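# Stack loose wooden strips onto matching colour rows

## Task

Take every loose wooden strip lying between the two rows and set it on the row that has the same colour as the strip, lying flat and lined up with the strips beneath it; open the gripper and release it once placed.

## Robot and tools

Robot: two arms, left_arm and right_arm, each with a two-finger parallel gripper. Every position and orientation shares one scene frame. Its origin is on the table top midway between the arms, +z points up, +x points out over the table, and left_arm sits on the +y side. The names left and right do not refer to sides of any picture. Arm bases: left_arm at (-0.007, +0.225, 0) m, quat_wxyz (+0.996, 0, 0, +0.092); right_arm at (-0.044, -0.314, 0) m, quat_wxyz (+0.999, 0, 0, +0.054).

Gripper frame: the fingers extend along the gripper's +z axis and close along its y axis. end_effector_position is the spot between the finger pads, roughly 1 cm short of the fingertips. Reported hand positions can be slightly wrong, more so at long reach, and arms tend to stop a centimetre or more away from the command, usually low.

Row format (used by both motion tools): exactly 16 numbers. First left_arm: x, y, z (metres), qw, qx, qy, qz (unit quaternion, w first), opening. Then the same eight for right_arm. Positions and quaternions are absolute targets (poses) in the scene frame, not offsets. Opening runs from -1 (closed) to +1 (fully open, 0.094 m). Both arms must always be filled in, even if only one moves; to keep an arm still, repeat the exact pose from the last result before it was meant to stay, plus its wanted opening. To hold an orientation, resend the same quaternion each time rather than copying a drifted reading. A target more than 0.6 m from the arm's last reported position along any gripper axis is refused. Each control step, the controller limits the commanded pose to 70 mm and 16 degrees from the measured pose; position wins over orientation if both cannot be met.

Tools:
- execute_actions: argument actions is a list with at most one item, or empty. Empty list: just report the state (with pictures). An action item {"rows": [[16 numbers], ...], "steps": n} with 1 to 15 rows and steps from 8 to 15 (default 15); each step is 1/30 s, one row per step, the final row repeated if rows run short. A wait item {"steps": n} up to 300, counted from the previous result, so reply time eats into it. Optional pictures (boolean) asks for camera images. The last 8 steps of an action are held back and run while you compose your next reply; the arm afterwards drifts only to its last clipped pose, so a far target may need several actions.
- move: target is one 16-number row as above; speed in m/s from 0.002 to 0.5 (default 0.25; turning limited to twice that in rad/s). Each gripper travels in a straight line to its pose; both paths finish together, lasting 0.5 to 10 s. Paths do not avoid obstacles or the other arm, and grippers may lag, wander or overshoot the speed, particularly with the arm nearly straight. The opening is applied at the start. The result adds a move: line with the ending (done, off_target, moving, held, fault) and any limits (paced = pose clipped; held = a check blocked steps, after which the arm may jump faster), plus each gripper's distance from its pose.
- wait: seconds from 0 to 10; the robot receives nothing new.
- zoom_image: camera (cam_high, cam_low, cam_left_wrist, cam_right_wrist) and region [x0, y0, x1, y1] in image pixels, top-left origin, no bigger than 504 by 504. Image sizes: cam_high and cam_low 504x504, wrist cameras 616x616 fisheye.
- read_manual: section "licences"; only returns licence text.
- finished_scene: scene = number of the current scene; ends and grades it, cannot be undone.

Result lines: the state line gives each gripper's position and quaternion. grip_measured shows finger opening on the command scale (the last Joint positions number gives it in metres); each gripper may read off by about 1 mm. A pose unreachable line means the clearance check altered or blocked that arm's command; HELD marks steps where a row was not fully sent. Hand target shows where the controller is currently driving each gripper (only when nothing is held back). FAULT means an arm stopped; MOTOR HOT warns from 85 C, and at 100 C that arm drops what it holds and falls.

Gripping: to hold a strip, command an opening under grip_measured, about 0.03 below for a firm grip, less for a gentle one. Thin parts get less force. Joint ranges (rad): waist -2.880 to 2.880, shoulder 0 to 3.142, elbow 0 to 3.019, wrist pitch -1.693 to 1.571, wrist yaw -1.571 to 1.571, wrist roll -2.094 to 2.094.

Cautions: nothing may leave the table. Avoid dropping strips, slamming down, or driving a target far past contact, since faster and deeper targets press harder and an arm stopped by an object keeps pushing. Keep the arms from colliding. Occasional disturbances may tug a held strip or nudge loose ones. Release each strip only when it lies flat and aligned on its matching row, then lift clear. Smooth, economical motions are preferred.

Each tool is called after ">>>" as name(argument=value, ...) on one line, values as JSON.

## Session

>>> execute_actions(actions=[])

Scene clock: 0.00 s of 6000.00 s.
left_arm: end_effector_position=(+0.8576, +0.6004, +0.1932) grip_measured=+1.000 end_effector_quat_wxyz=(+0.347, +0.240, +0.606, +0.675) | right_arm: end_effector_position=(+0.6980, -0.1581, +0.1247) grip_measured=+1.000 end_effector_quat_wxyz=(-0.113, -0.642, +0.680, -0.336)
Joint positions: left_arm=[ 0.16   2.472  2.049  0.586 -0.371  1.533  0.094] | right_arm=[ 0.249  2.436  2.445 -1.512  0.722 -1.182  0.094]
Joint velocities: left_arm=[-0.005 -0.005 -0.002 -0.002 -0.022 -0.022  0.   ] | right_arm=[-0.015  0.005 -0.007 -0.012 -0.037  0.007  0.   ]
Motor temperatures (°C, as the motors report them): left_arm=[32 32 32 33 33 30] | right_arm=[31 32 31 30 33 29]
Hand target (left_arm): +0.861, +0.602, +0.193; +0.349, +0.237, +0.603, +0.677
Hand target (right_arm): +0.702, -0.157, +0.127; +0.107, +0.640, -0.681, +0.338

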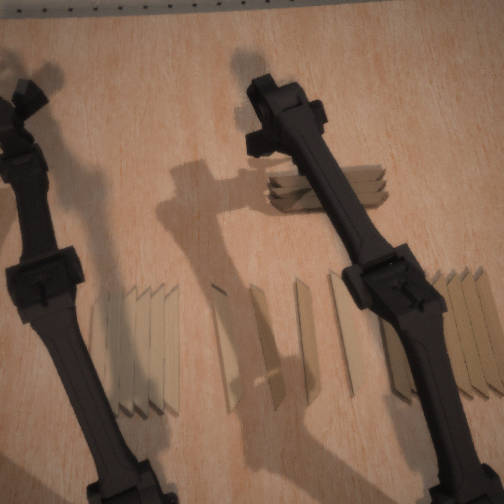

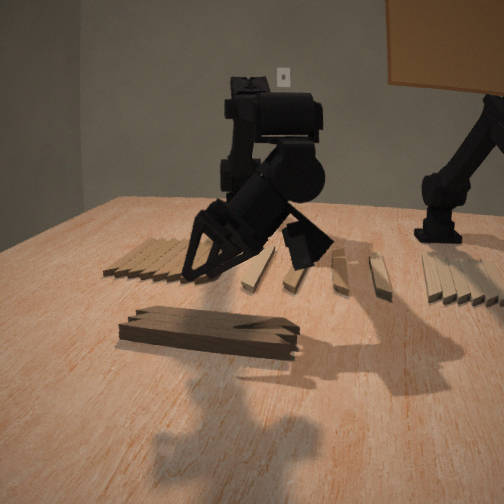

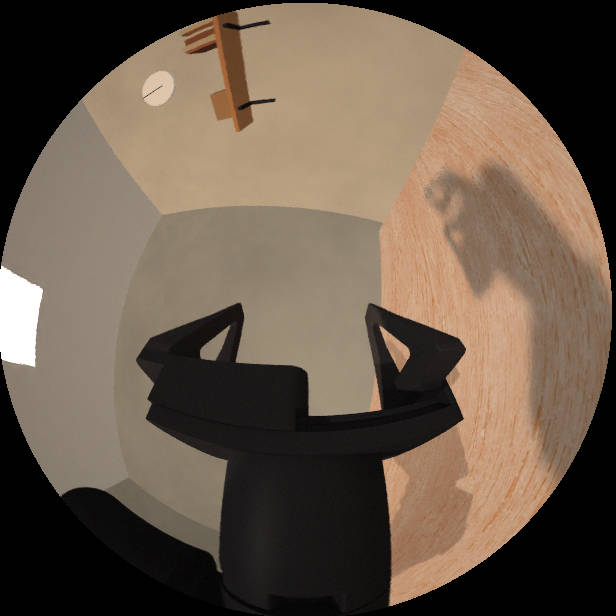

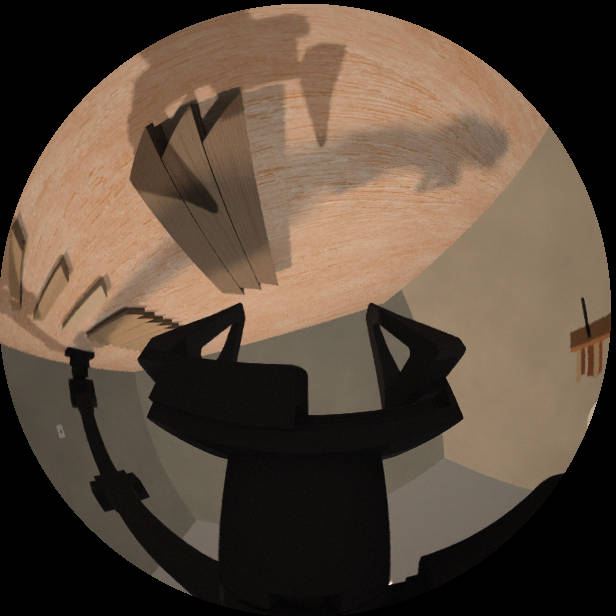

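>>> move(target=[0.3,0.5,0.25,0,0,1,0,1,0.3,-0.55,0.28,0,0,1,0,1], speed=0.35)

>>> zoom_image(camera="cam_high", region=[70,240,290,440])

>>> zoom_image(camera="cam_high", region=[284,240,504,440])

>>> zoom_image(camera="cam_low", region=[90,220,504,320])

Scene clock: 3.57 s of 6000.00 s.
left_arm: end_effector_position=(+0.3122, +0.5020, +0.2494) grip_measured=+1.000 end_effector_quat_wxyz=(+0.015, -0.000, +1.000, +0.006) | right_arm: end_effector_position=(+0.3025, -0.5579, +0.2795) grip_measured=+1.000 end_effector_quat_wxyz=(-0.002, +0.004, +1.000, -0.001)
Joint positions: left_arm=[ 0.536  1.424  1.372 -1.488  0.011  0.719  0.094] | right_arm=[-0.719  1.448  1.476 -1.601  0.005 -0.602  0.094]
Joint velocities: left_arm=[-0.005 -0.005 -0.022 -0.022  0.037  0.022  0.   ] | right_arm=[-0.005  0.005  0.012 -0.007  0.11  -0.081  0.   ]
Motor temperatures (°C, as the motors report them): left_arm=[32 33 33 33 33 30] | right_arm=[31 33 32 30 33 29]
Hand target (left_arm): +0.307, +0.495, +0.245; +0.005, +0.006, +1.000, -0.005
Hand target (right_arm): +0.302, -0.555, +0.282; -0.003, -0.001, +1.000, +0.002
Off the commanded pose (left_arm): 0.012 m, 2 deg.
Off the commanded pose (right_arm): 0.008 m, 1 deg.
Kept back: nothing.
move: off_target (left_arm)
camera_calibration (this result's frames):
cam_left_wrist: T_world_to_cam=[[-0.0123106, -0.999777, -0.0171802, 0.511497], [-0.825122, 0.000451849, 0.564954, 0.119675], [-0.56482, 0.0211306, -0.824944, 0.491703], [0, 0, 0, 1]] pos_world=[0.382767, 0.500939, 0.346804]
cam_right_wrist: T_world_to_cam=[[-0.0235069, -0.999646, 0.0124305, -0.556838], [-0.81156, 0.0263419, 0.583675, 0.100018], [-0.583796, 0.00363236, -0.811892, 0.527829], [0, 0, 0, 1]] pos_world=[0.376225, -0.561193, 0.377084]

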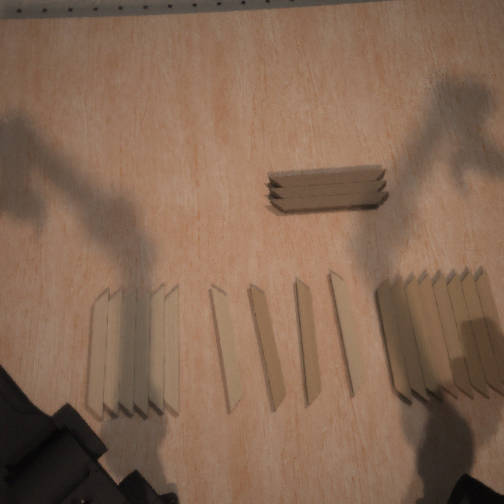

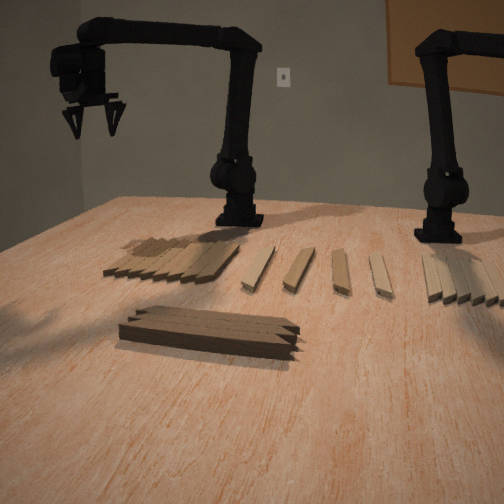

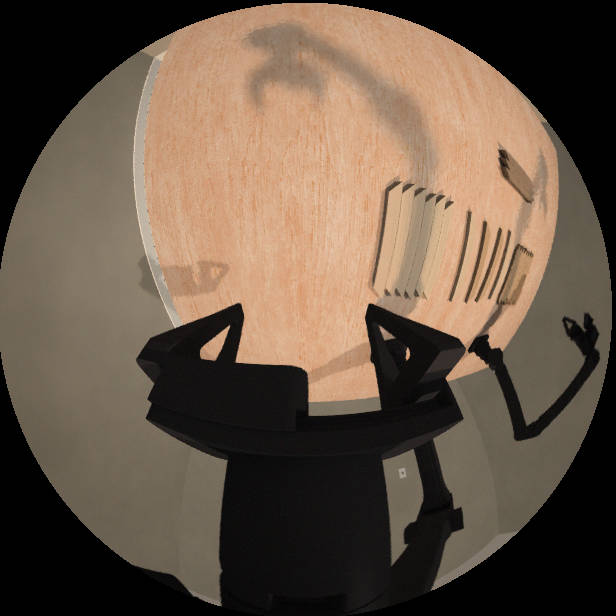

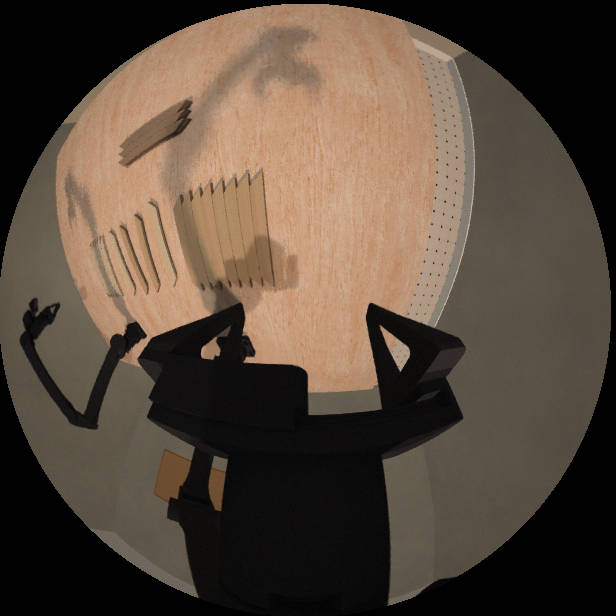

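Region (70, 240, 290, 440) of cam_high's 504x504 image, scaled by 2.291, with more detail than that image has; it fills the top 458 rows of this view, and the rest is white.

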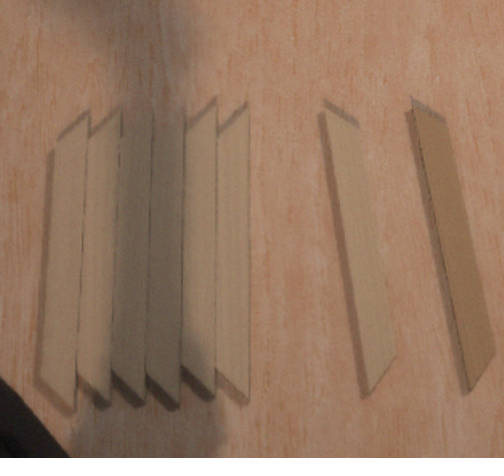

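Region (284, 240, 504, 440) of cam_high's 504x504 image, scaled by 2.291, with more detail than that image has; it fills the top 458 rows of this view, and the rest is white.

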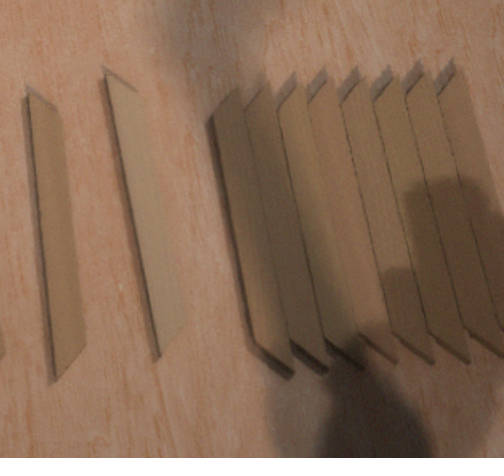

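Region (90, 220, 504, 320) of cam_low's 504x504 image, scaled by 1.217, with more detail than that image has; it fills the top 122 rows of this view, and the rest is white.

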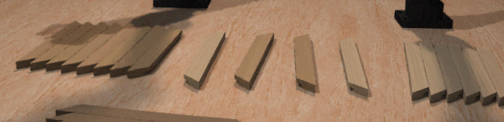

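>>> move(target=[0.354,0.053,0.07,0,-0.05,1,0,0.2,0.359,-0.113,0.07,0,0.013,1,0,0.2], speed=0.35)

Scene clock: 7.30 s of 6000.00 s.
left_arm: end_effector_position=(+0.3386, +0.0518, +0.0558) grip_measured=+0.202 end_effector_quat_wxyz=(-0.031, -0.041, +0.999, -0.002) | right_arm: end_effector_position=(+0.3324, -0.1199, +0.0528) grip_measured=+0.202 end_effector_quat_wxyz=(-0.025, +0.004, +1.000, -0.015)
Joint positions: left_arm=[-0.633  1.546  0.965 -1.042  0.033 -0.53   0.056] | right_arm=[ 0.369  1.64   1.072 -1.06   0.003  0.486  0.056]
Joint velocities: left_arm=[-0.005 -0.005 -0.007 -0.012 -0.022  0.007  0.   ] | right_arm=[ 0.005 -0.005 -0.007 -0.012  0.081 -0.037  0.   ]
Motor temperatures (°C, as the motors report them): left_arm=[32 33 33 33 33 30] | right_arm=[31 33 32 30 33 29]
Hand target (left_arm): +0.363, +0.044, +0.070; -0.002, -0.050, +0.999, -0.016
Hand target (right_arm): +0.355, -0.111, +0.071; +0.006, +0.013, +1.000, -0.001
Off the commanded pose (left_arm): 0.021 m, 4 deg.
Off the commanded pose (right_arm): 0.032 m, 3 deg.
Kept back: nothing.
move: off_target (left_arm, right_arm)
camera_calibration (this result's frames):
cam_left_wrist: T_world_to_cam=[[0.0678339, -0.997694, -0.00224117, 0.0302376], [-0.768045, -0.0536534, 0.638144, 0.230429], [-0.636793, -0.0415665, -0.769914, 0.381051], [0, 0, 0, 1]] pos_world=[0.417579, 0.0583701, 0.146398]
cam_right_wrist: T_world_to_cam=[[-0.0222368, -0.998949, 0.0400888, -0.117276], [-0.784505, 0.0422914, 0.618679, 0.236082], [-0.619724, -0.0176924, -0.784621, 0.367633], [0, 0, 0, 1]] pos_world=[0.410431, -0.120632, 0.147095]

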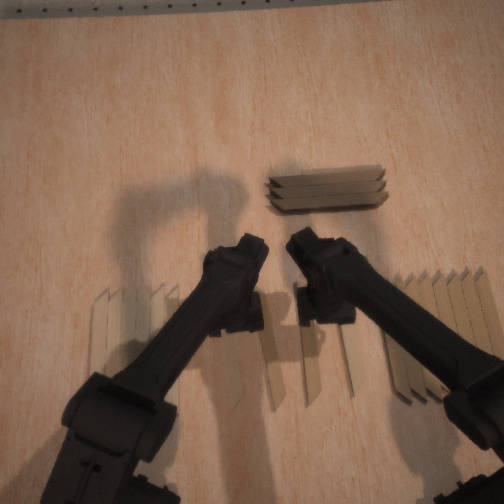

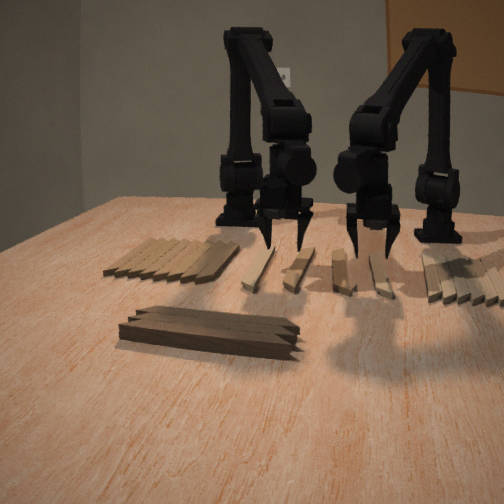

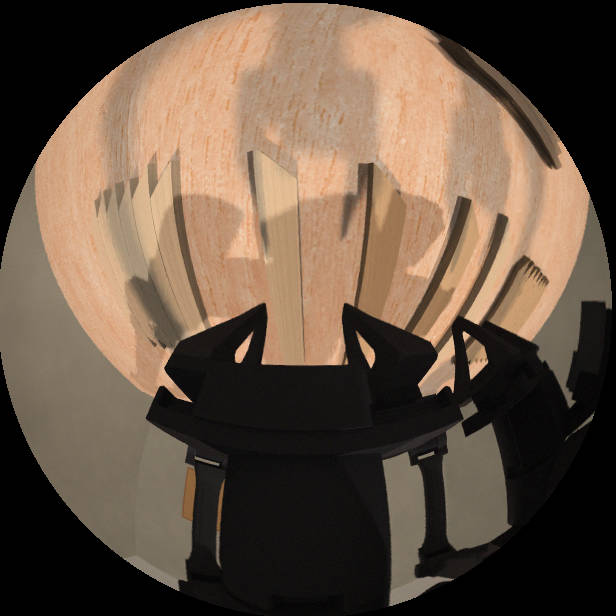

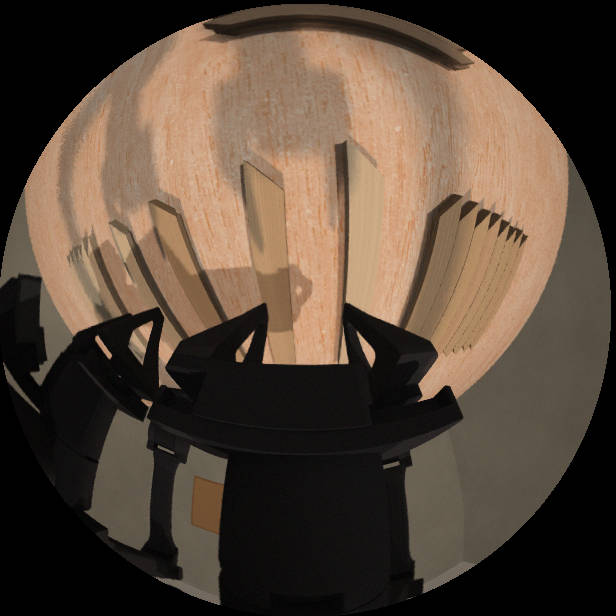

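>>> move(target=[0.372,0.069,0.062,0,-0.05,1,0,0.2,0.382,-0.091,0.062,0,0.013,1,0,0.2])

Scene clock: 8.43 s of 6000.00 s.
left_arm: end_effector_position=(+0.3522, +0.0768, +0.0556) grip_measured=+0.202 end_effector_quat_wxyz=(-0.020, -0.054, +0.998, +0.010) | right_arm: end_effector_position=(+0.3665, -0.1023, +0.0537) grip_measured=+0.202 end_effector_quat_wxyz=(-0.013, +0.010, +1.000, -0.008)
Joint positions: left_arm=[-0.574  1.546  0.965 -1.034 -0.    -0.499  0.056] | right_arm=[ 0.369  1.711  1.17  -1.06   0.003  0.498  0.056]
Joint velocities: left_arm=[ 0.005  0.015 -0.007  0.007 -0.022 -0.022 -0.001] | right_arm=[-0.005 -0.015  0.007 -0.002 -0.022 -0.095  0.001]
Motor temperatures (°C, as the motors report them): left_arm=[32 33 34 33 33 30] | right_arm=[31 33 33 30 33 29]
Hand target (left_arm): +0.371, +0.070, +0.063; +0.001, -0.050, +0.999, +0.001
Hand target (right_arm): +0.381, -0.091, +0.062; +0.000, +0.013, +1.000, +0.000
Off the commanded pose (left_arm): 0.022 m, 3 deg.
Off the commanded pose (right_arm): 0.021 m, 2 deg.
Kept back: nothing.
move: off_target (left_arm, right_arm)
camera_calibration (this result's frames):
cam_left_wrist: T_world_to_cam=[[0.0947103, -0.995176, -0.0255958, 0.0459631], [-0.779047, -0.0900995, 0.620458, 0.249957], [-0.619771, -0.0388234, -0.783822, 0.385143], [0, 0, 0, 1]] pos_world=[0.429076, 0.083215, 0.147972]
cam_right_wrist: T_world_to_cam=[[-0.0348615, -0.999016, 0.0274103, -0.0936772], [-0.798818, 0.0443361, 0.599937, 0.267938], [-0.600562, -0.000981117, -0.799578, 0.385238], [0, 0, 0, 1]] pos_world=[0.442128, -0.105086, 0.14985]

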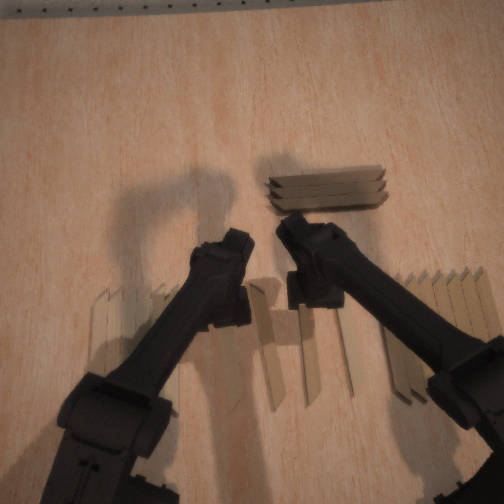

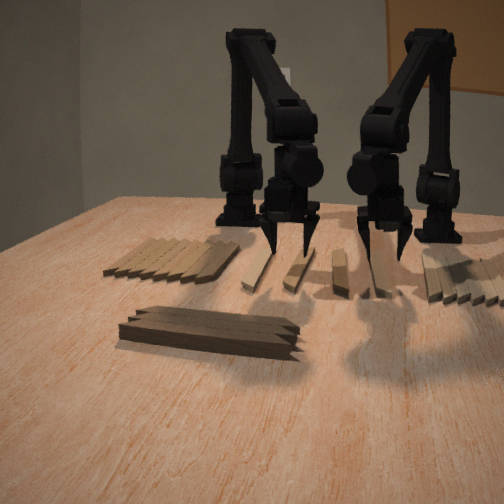

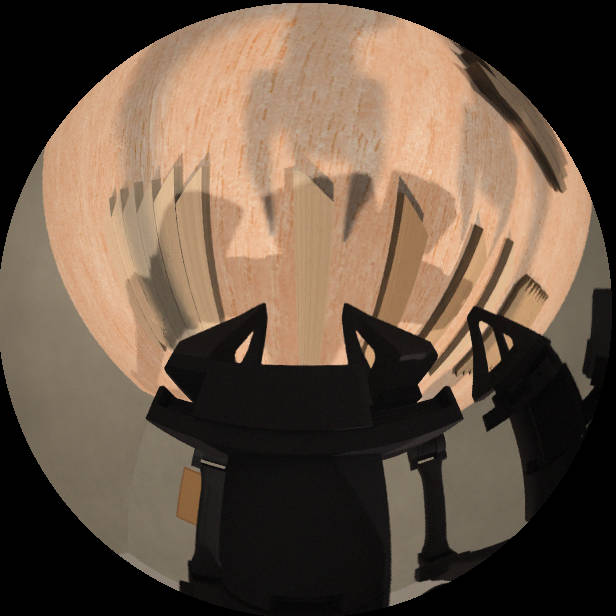

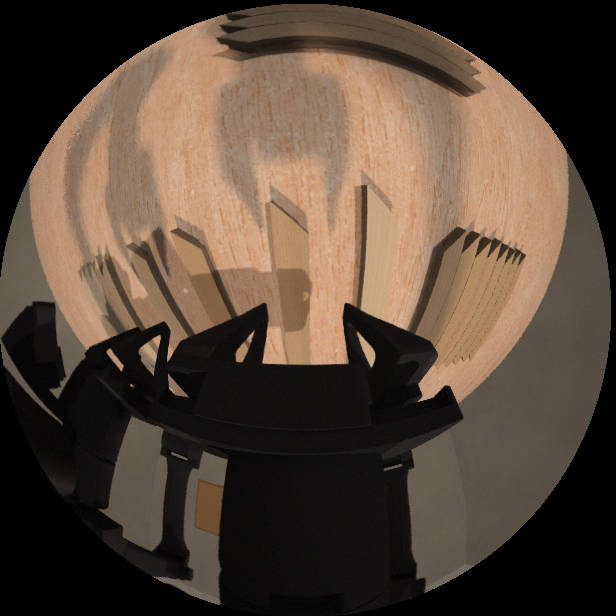

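>>> move(target=[0.365,0.068,0.026,0,-0.05,1,0,0.2,0.372,-0.085,0.026,0,-0.01,1,0,0.2], speed=0.1)

>>> zoom_image(camera="cam_low", region=[230,200,430,310])

Scene clock: 9.50 s of 6000.00 s.
left_arm: end_effector_position=(+0.3670, +0.0707, +0.0342) grip_measured=+0.202 end_effector_quat_wxyz=(+0.001, -0.054, +0.999, -0.001) | right_arm: end_effector_position=(+0.3783, -0.0888, +0.0363) grip_measured=+0.202 end_effector_quat_wxyz=(+0.006, +0.002, +1.000, +0.002)
Joint positions: left_arm=[-0.574  1.591  0.952 -0.929 -0.    -0.498  0.056] | right_arm=[ 0.383  1.749  1.17  -0.979  0.003  0.494  0.056]
Joint velocities: left_arm=[ 0.005  0.005 -0.022 -0.027 -0.022 -0.022  0.001] | right_arm=[-0.005 -0.024 -0.012  0.007  0.022 -0.007  0.   ]
Motor temperatures (°C, as the motors report them): left_arm=[32 33 34 33 33 30] | right_arm=[31 33 33 30 33 29]
Hand target (left_arm): +0.365, +0.068, +0.026; -0.000, -0.050, +0.999, +0.000
Hand target (right_arm): +0.372, -0.085, +0.026; +0.000, -0.010, +1.000, -0.000
Off the commanded pose (left_arm): 0.009 m, 0 deg.
Off the commanded pose (right_arm): 0.013 m, 2 deg.
Kept back: nothing.
move: off_target (right_arm)
camera_calibration (this result's frames):
cam_left_wrist: T_world_to_cam=[[0.0938267, -0.995582, -0.00369394, 0.0375326], [-0.80538, -0.0780817, 0.587593, 0.284215], [-0.585286, -0.0521569, -0.809148, 0.366443], [0, 0, 0, 1]] pos_world=[0.439854, 0.0786713, 0.129643]
cam_right_wrist: T_world_to_cam=[[-0.0187287, -0.999805, 0.00631775, -0.0846783], [-0.821655, 0.0189913, 0.569669, 0.294775], [-0.569678, 0.00547817, -0.82185, 0.368101], [0, 0, 0, 1]] pos_world=[0.450316, -0.0922764, 0.135134]

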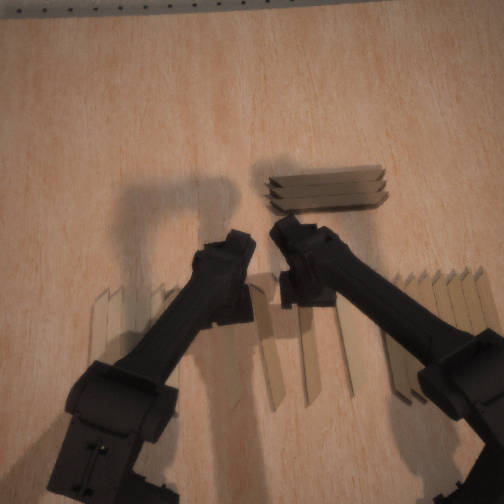

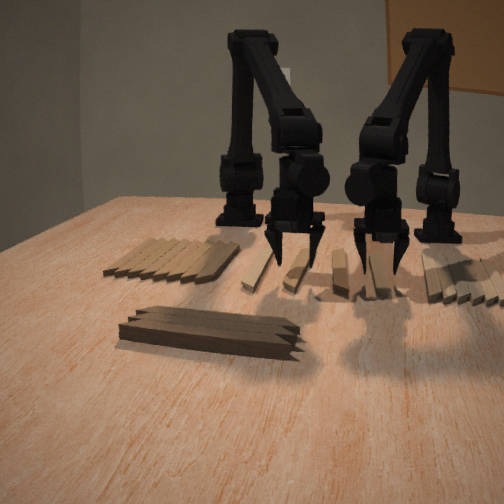

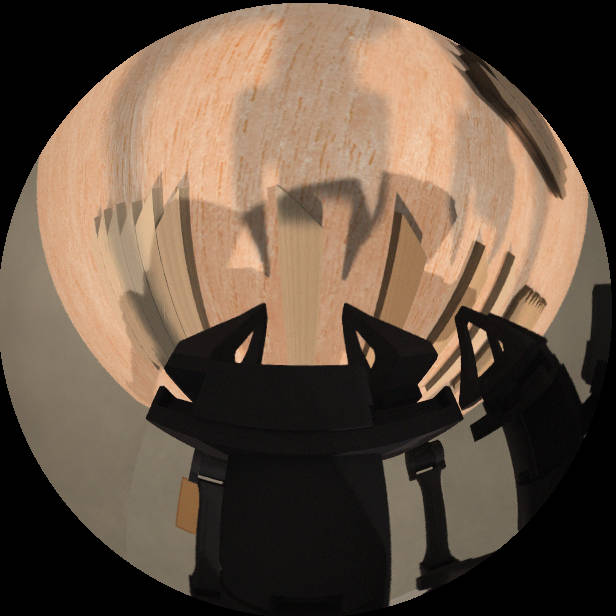

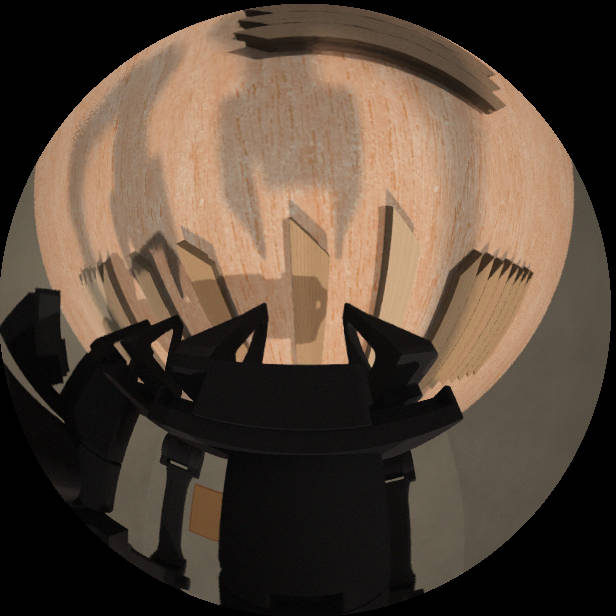

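Region (230, 200, 430, 310) of cam_low's 504x504 image, scaled by 2.520, with more detail than that image has; it fills the top 277 rows of this view, and the rest is white.

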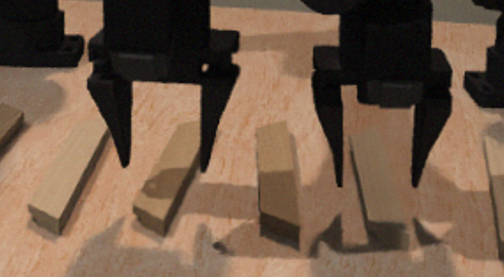

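>>> move(target=[0.365,0.07,0.004,0,-0.05,1,0,0.2,0.36,-0.088,0.004,0,0,1,0,0.2], speed=0.06)

>>> zoom_image(camera="cam_low", region=[230,200,430,310])

Scene clock: 10.70 s of 6000.00 s.
left_arm: end_effector_position=(+0.3684, +0.0701, +0.0149) grip_measured=+0.201 end_effector_quat_wxyz=(+0.005, -0.054, +0.999, -0.003) | right_arm: end_effector_position=(+0.3662, -0.0926, +0.0154) grip_measured=+0.202 end_effector_quat_wxyz=(+0.007, +0.001, +1.000, +0.002)
Joint positions: left_arm=[-0.574  1.624  0.93  -0.865 -0.    -0.498  0.056] | right_arm=[ 0.388  1.753  1.109 -0.912  0.003  0.498  0.056]
Joint velocities: left_arm=[ 0.005  0.005 -0.022 -0.012 -0.022 -0.007 -0.001] | right_arm=[-0.015  0.005 -0.012  0.007  0.022 -0.095  0.   ]
Motor temperatures (°C, as the motors report them): left_arm=[32 33 34 33 33 30] | right_arm=[31 33 33 30 33 29]
Hand target (left_arm): +0.365, +0.070, +0.004; -0.000, -0.050, +0.999, +0.000
Hand target (right_arm): +0.359, -0.089, +0.005; -0.000, -0.000, +1.000, -0.000
Off the commanded pose (left_arm): 0.011 m, 1 deg.
Off the commanded pose (right_arm): 0.014 m, 1 deg.
Kept back: nothing.
move: off_target (left_arm, right_arm)
camera_calibration (this result's frames):
cam_left_wrist: T_world_to_cam=[[0.0938399, -0.995587, 0.000570436, 0.0366828], [-0.810327, -0.0760452, 0.581023, 0.29841], [-0.578415, -0.0549854, -0.813887, 0.349379], [0, 0, 0, 1]] pos_world=[0.440454, 0.0784243, 0.110951]
cam_right_wrist: T_world_to_cam=[[-0.0172107, -0.999837, 0.0055252, -0.0892009], [-0.82244, 0.0172991, 0.568589, 0.296911], [-0.568592, 0.00524164, -0.822603, 0.343604], [0, 0, 0, 1]] pos_world=[0.438026, -0.0961237, 0.114322]

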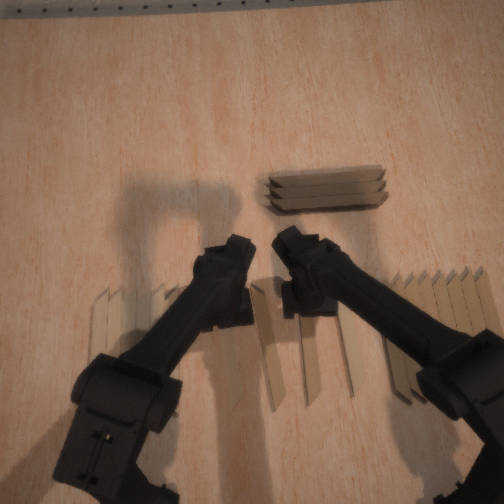

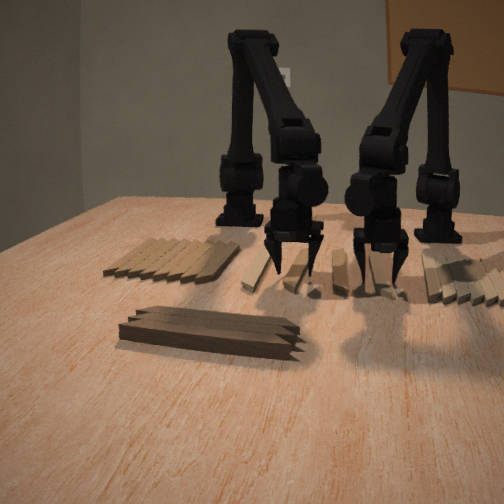

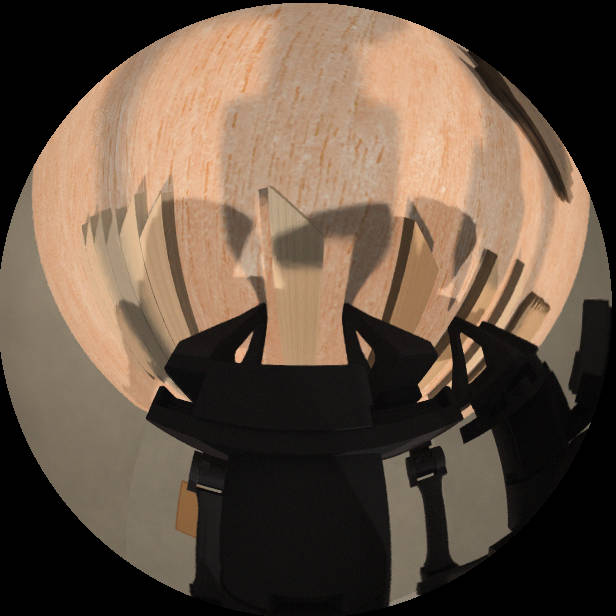

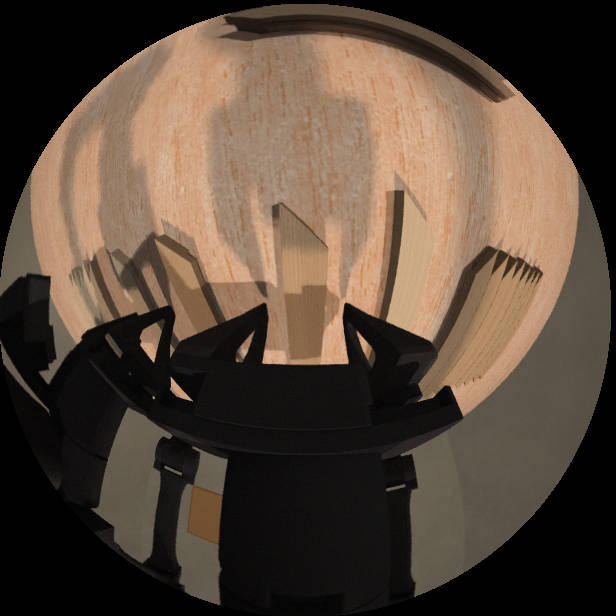

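Region (230, 200, 430, 310) of cam_low's 504x504 image, scaled by 2.520, with more detail than that image has; it fills the top 277 rows of this view, and the rest is white.

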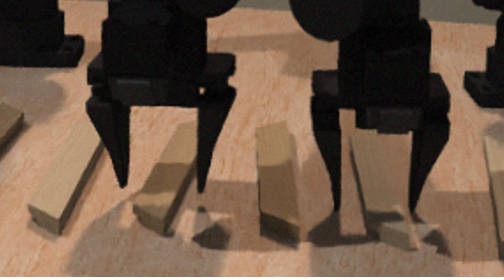

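>>> move(target=[0.35,0.074,-0.004,0,-0.05,1,0,0.2,0.33,-0.086,-0.01,0,0,1,0,0.2], speed=0.05)

>>> zoom_image(camera="cam_low", region=[230,200,430,310])

Scene clock: 12.57 s of 6000.00 s.
left_arm: end_effector_position=(+0.3675, +0.0705, +0.0140) grip_measured=+0.201 end_effector_quat_wxyz=(+0.020, -0.053, +0.998, -0.010) | right_arm: end_effector_position=(+0.3451, -0.0894, +0.0058) grip_measured=+0.202 end_effector_quat_wxyz=(+0.015, +0.002, +1.000, +0.005)
Joint positions: left_arm=[-0.574  1.606  0.902 -0.823 -0.    -0.498  0.056] | right_arm=[ 0.418  1.724  1.035 -0.85   0.006  0.529  0.056]
Joint velocities: left_arm=[-0.015 -0.005 -0.017 -0.027  0.051 -0.051 -0.001] | right_arm=[-0.015 -0.005 -0.002  0.007  0.007 -0.022  0.   ]
Motor temperatures (°C, as the motors report them): left_arm=[32 33 34 33 33 30] | right_arm=[31 33 33 30 33 29]
Hand target (left_arm): +0.350, +0.074, -0.003; -0.000, -0.050, +0.999, -0.000
Hand target (right_arm): +0.330, -0.087, -0.009; +0.000, -0.000, +1.000, -0.000
Off the commanded pose (left_arm): 0.025 m, 3 deg.
Off the commanded pose (right_arm): 0.022 m, 2 deg.
Kept back: nothing.
move: off_target (left_arm, right_arm)
camera_calibration (this result's frames):
cam_left_wrist: T_world_to_cam=[[0.0935852, -0.995482, 0.0160258, 0.0370026], [-0.827788, -0.0688567, 0.556799, 0.304491], [-0.55318, -0.0653741, -0.830492, 0.339837], [0, 0, 0, 1]] pos_world=[0.436582, 0.0800182, 0.112099]
cam_right_wrist: T_world_to_cam=[[-0.0188342, -0.999822, -0.00119152, -0.0856885], [-0.831539, 0.0150024, 0.555264, 0.287982], [-0.555148, 0.0114488, -0.831673, 0.319756], [0, 0, 0, 1]] pos_world=[0.415366, -0.0936545, 0.105925]

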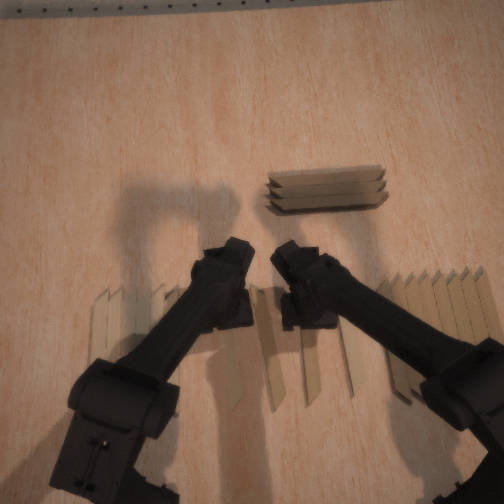

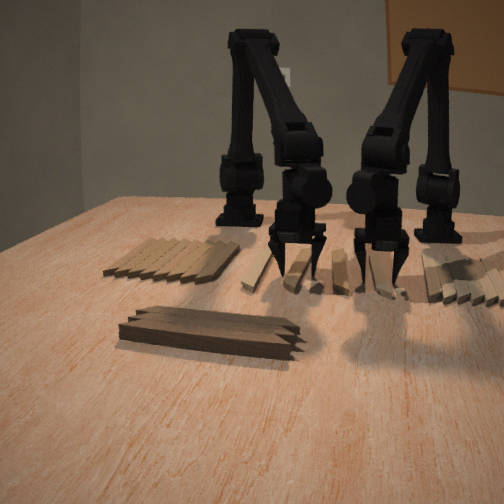

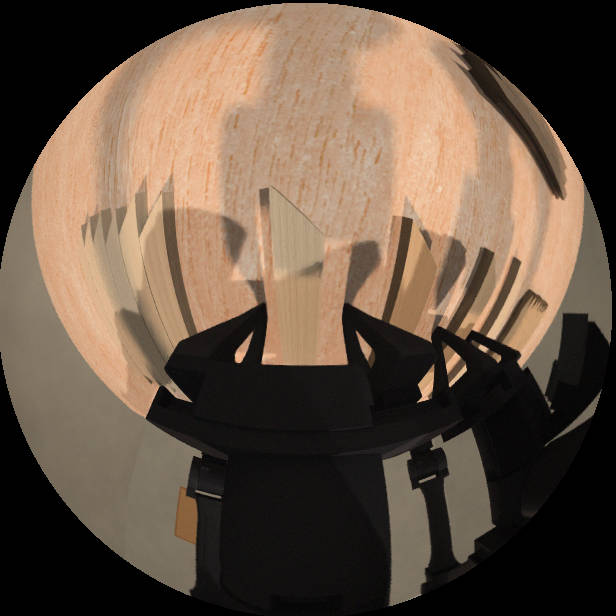

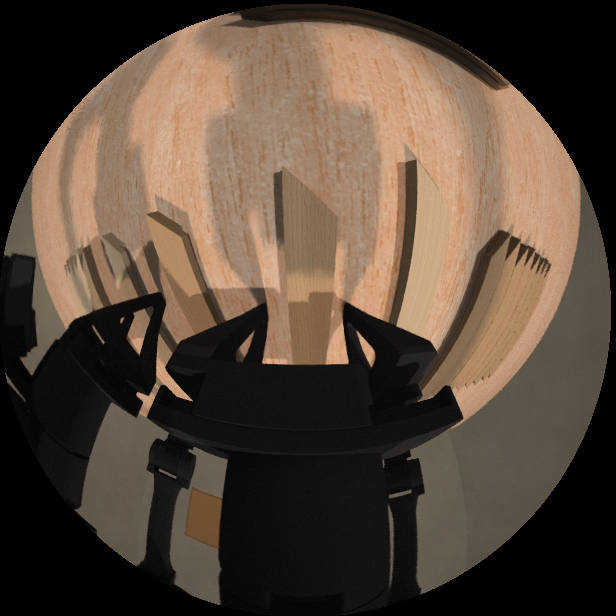

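Region (230, 200, 430, 310) of cam_low's 504x504 image, scaled by 2.520, with more detail than that image has; it fills the top 277 rows of this view, and the rest is white.

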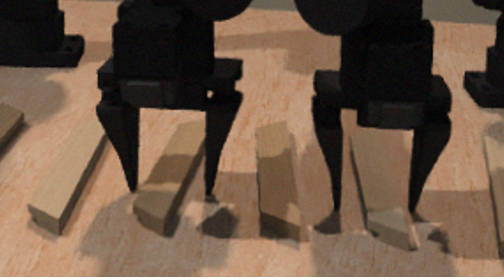

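>>> move(target=[0.365,0.07,0.012,0,-0.05,1,0,-0.52,0.335,-0.086,-0.008,0,0,1,0,-0.52], speed=0.05)

>>> move(target=[0.365,0.07,0.075,0,-0.05,1,0,-0.52,0.345,-0.09,0.065,0,0,1,0,-0.52], speed=0.1)

Scene clock: 14.50 s of 6000.00 s.
left_arm: end_effector_position=(+0.3631, +0.0723, +0.0144) grip_measured=-0.436 end_effector_quat_wxyz=(+0.012, -0.054, +0.998, -0.006) | right_arm: end_effector_position=(+0.3452, -0.0894, +0.0060) grip_measured=-0.447 end_effector_quat_wxyz=(+0.015, +0.002, +1.000, +0.005)
Joint positions: left_arm=[-0.574  1.604  0.902 -0.843 -0.    -0.498  0.027] | right_arm=[ 0.418  1.724  1.035 -0.85   0.006  0.53   0.026]
Joint velocities: left_arm=[ 0.005  0.005 -0.002  0.017 -0.007 -0.022 -0.002] | right_arm=[-0.005 -0.015 -0.007  0.002 -0.066  0.081  0.001]
Motor temperatures (°C, as the motors report them): left_arm=[32 33 34 33 33 30] | right_arm=[31 33 33 30 33 29]
Hand target (left_arm): +0.365, +0.070, +0.012; +0.000, -0.050, +0.999, -0.000
Hand target (right_arm): +0.335, -0.087, -0.008; -0.000, -0.000, +1.000, -0.000
Off the commanded pose (left_arm): 0.004 m, 2 deg.
Off the commanded pose (right_arm): 0.018 m, 2 deg.
Kept back: nothing.
move: off_target (right_arm)
camera_calibration (this result's frames):
cam_left_wrist: T_world_to_cam=[[0.093787, -0.995565, 0.00732212, 0.0392843], [-0.818045, -0.0728677, 0.570519, 0.297277], [-0.567456, -0.0594971, -0.821251, 0.34247], [0, 0, 0, 1]] pos_world=[0.433838, 0.081148, 0.111364]
cam_right_wrist: T_world_to_cam=[[-0.0199894, -0.9998, -0.00109802, -0.0853196], [-0.831803, 0.0160212, 0.554839, 0.288138], [-0.554711, 0.0120042, -0.831957, 0.319834], [0, 0, 0, 1]] pos_world=[0.415384, -0.0937582, 0.106124]

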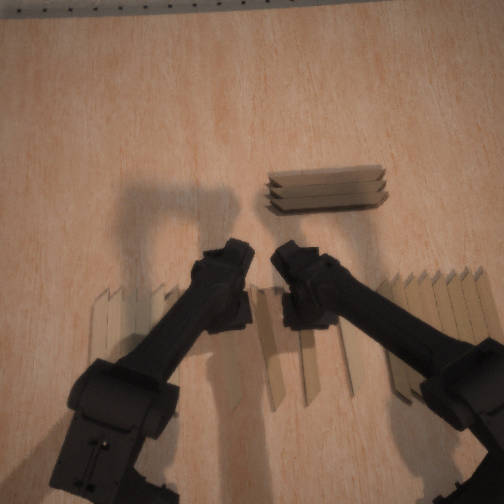

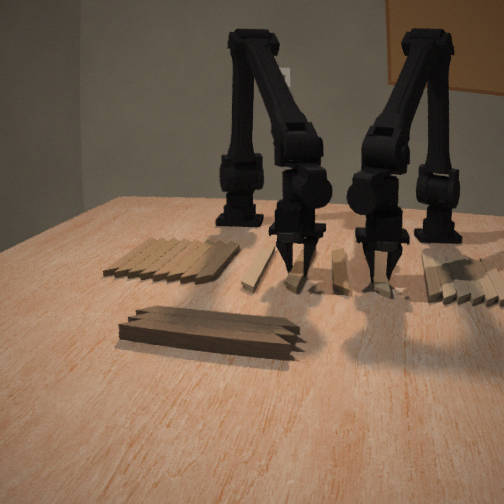

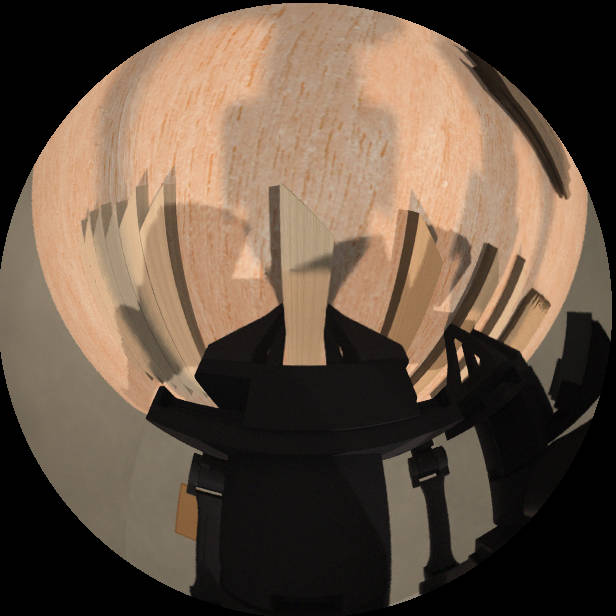

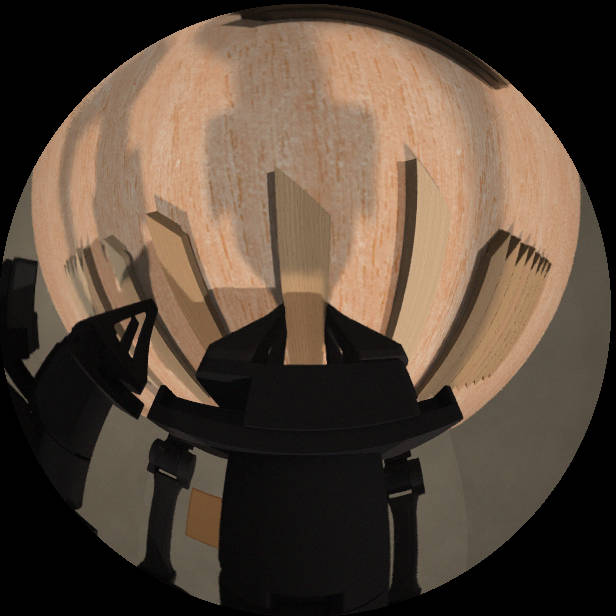

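Scene clock: 15.50 s of 6000.00 s.
left_arm: end_effector_position=(+0.3515, +0.0771, +0.0612) grip_measured=-0.436 end_effector_quat_wxyz=(-0.011, -0.054, +0.998, +0.005) | right_arm: end_effector_position=(+0.3301, -0.0979, +0.0493) grip_measured=-0.447 end_effector_quat_wxyz=(-0.014, +0.002, +1.000, -0.011)
Joint positions: left_arm=[-0.574  1.523  0.956 -1.028 -0.    -0.498  0.027] | right_arm=[ 0.418  1.651  1.077 -1.031  0.005  0.53   0.026]
Joint velocities: left_arm=[-0.024 -0.005  0.022 -0.012 -0.007 -0.007 -0.001] | right_arm=[-0.005 -0.005  0.012  0.007  0.037 -0.007 -0.001]
Motor temperatures (°C, as the motors report them): left_arm=[32 33 34 33 33 30] | right_arm=[31 33 33 30 33 29]
Hand target (left_arm): +0.364, +0.070, +0.076; +0.000, -0.050, +0.999, -0.000
Hand target (right_arm): +0.345, -0.090, +0.065; +0.000, -0.000, +1.000, +0.000
Off the commanded pose (left_arm): 0.021 m, 1 deg.
Off the commanded pose (right_arm): 0.023 m, 2 deg.
Kept back: nothing.
move: off_target (left_arm, right_arm)
camera_calibration (this result's frames):
cam_left_wrist: T_world_to_cam=[[0.0935876, -0.995483, -0.015951, 0.0462749], [-0.790851, -0.0840632, 0.606208, 0.250543], [-0.604811, -0.0441187, -0.795146, 0.384961], [0, 0, 0, 1]] pos_world=[0.42664, 0.0841113, 0.154957]
cam_right_wrist: T_world_to_cam=[[-0.0190914, -0.999305, 0.03202, -0.0959017], [-0.798152, 0.0345208, 0.601466, 0.240122], [-0.602153, -0.014074, -0.798256, 0.359005], [0, 0, 0, 1]] pos_world=[0.405999, -0.0990716, 0.145223]

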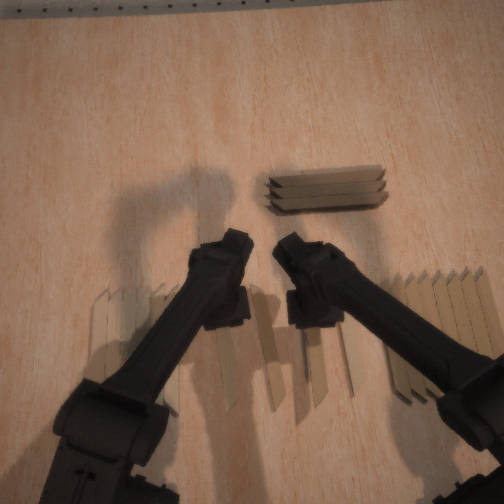

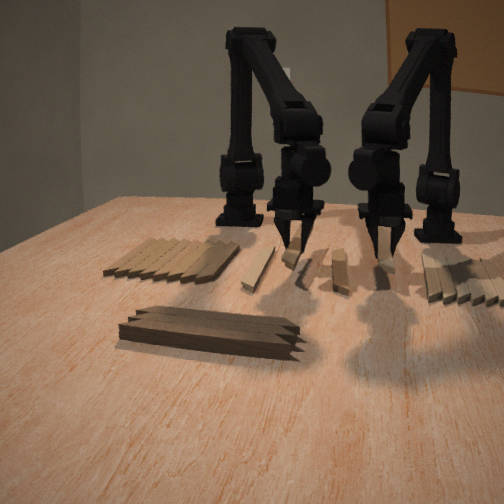

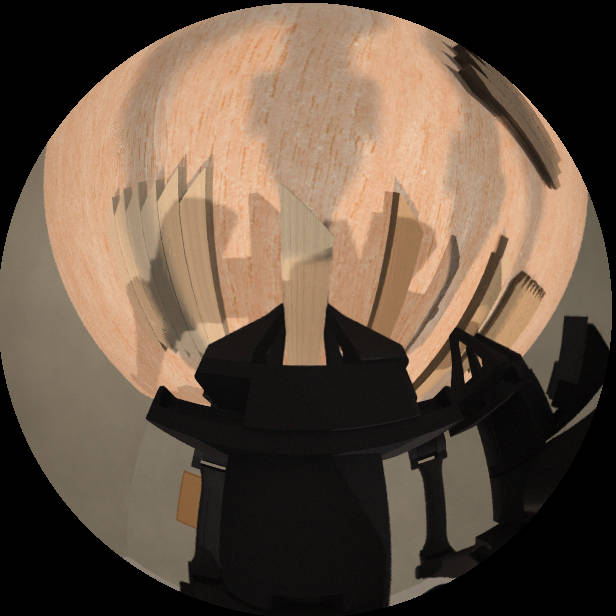

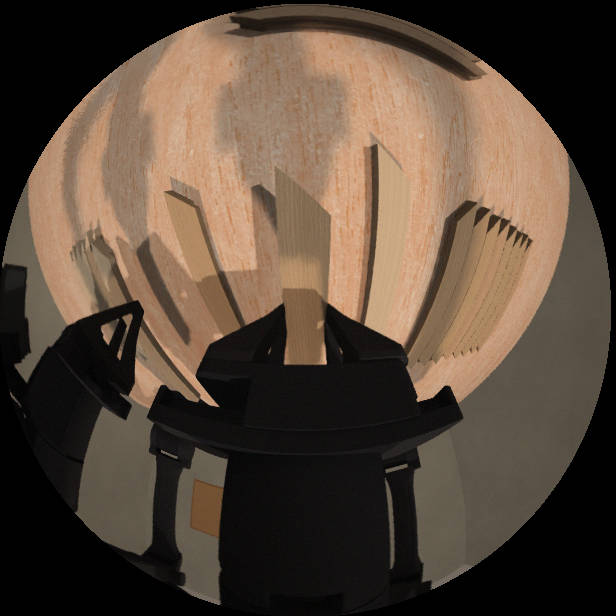

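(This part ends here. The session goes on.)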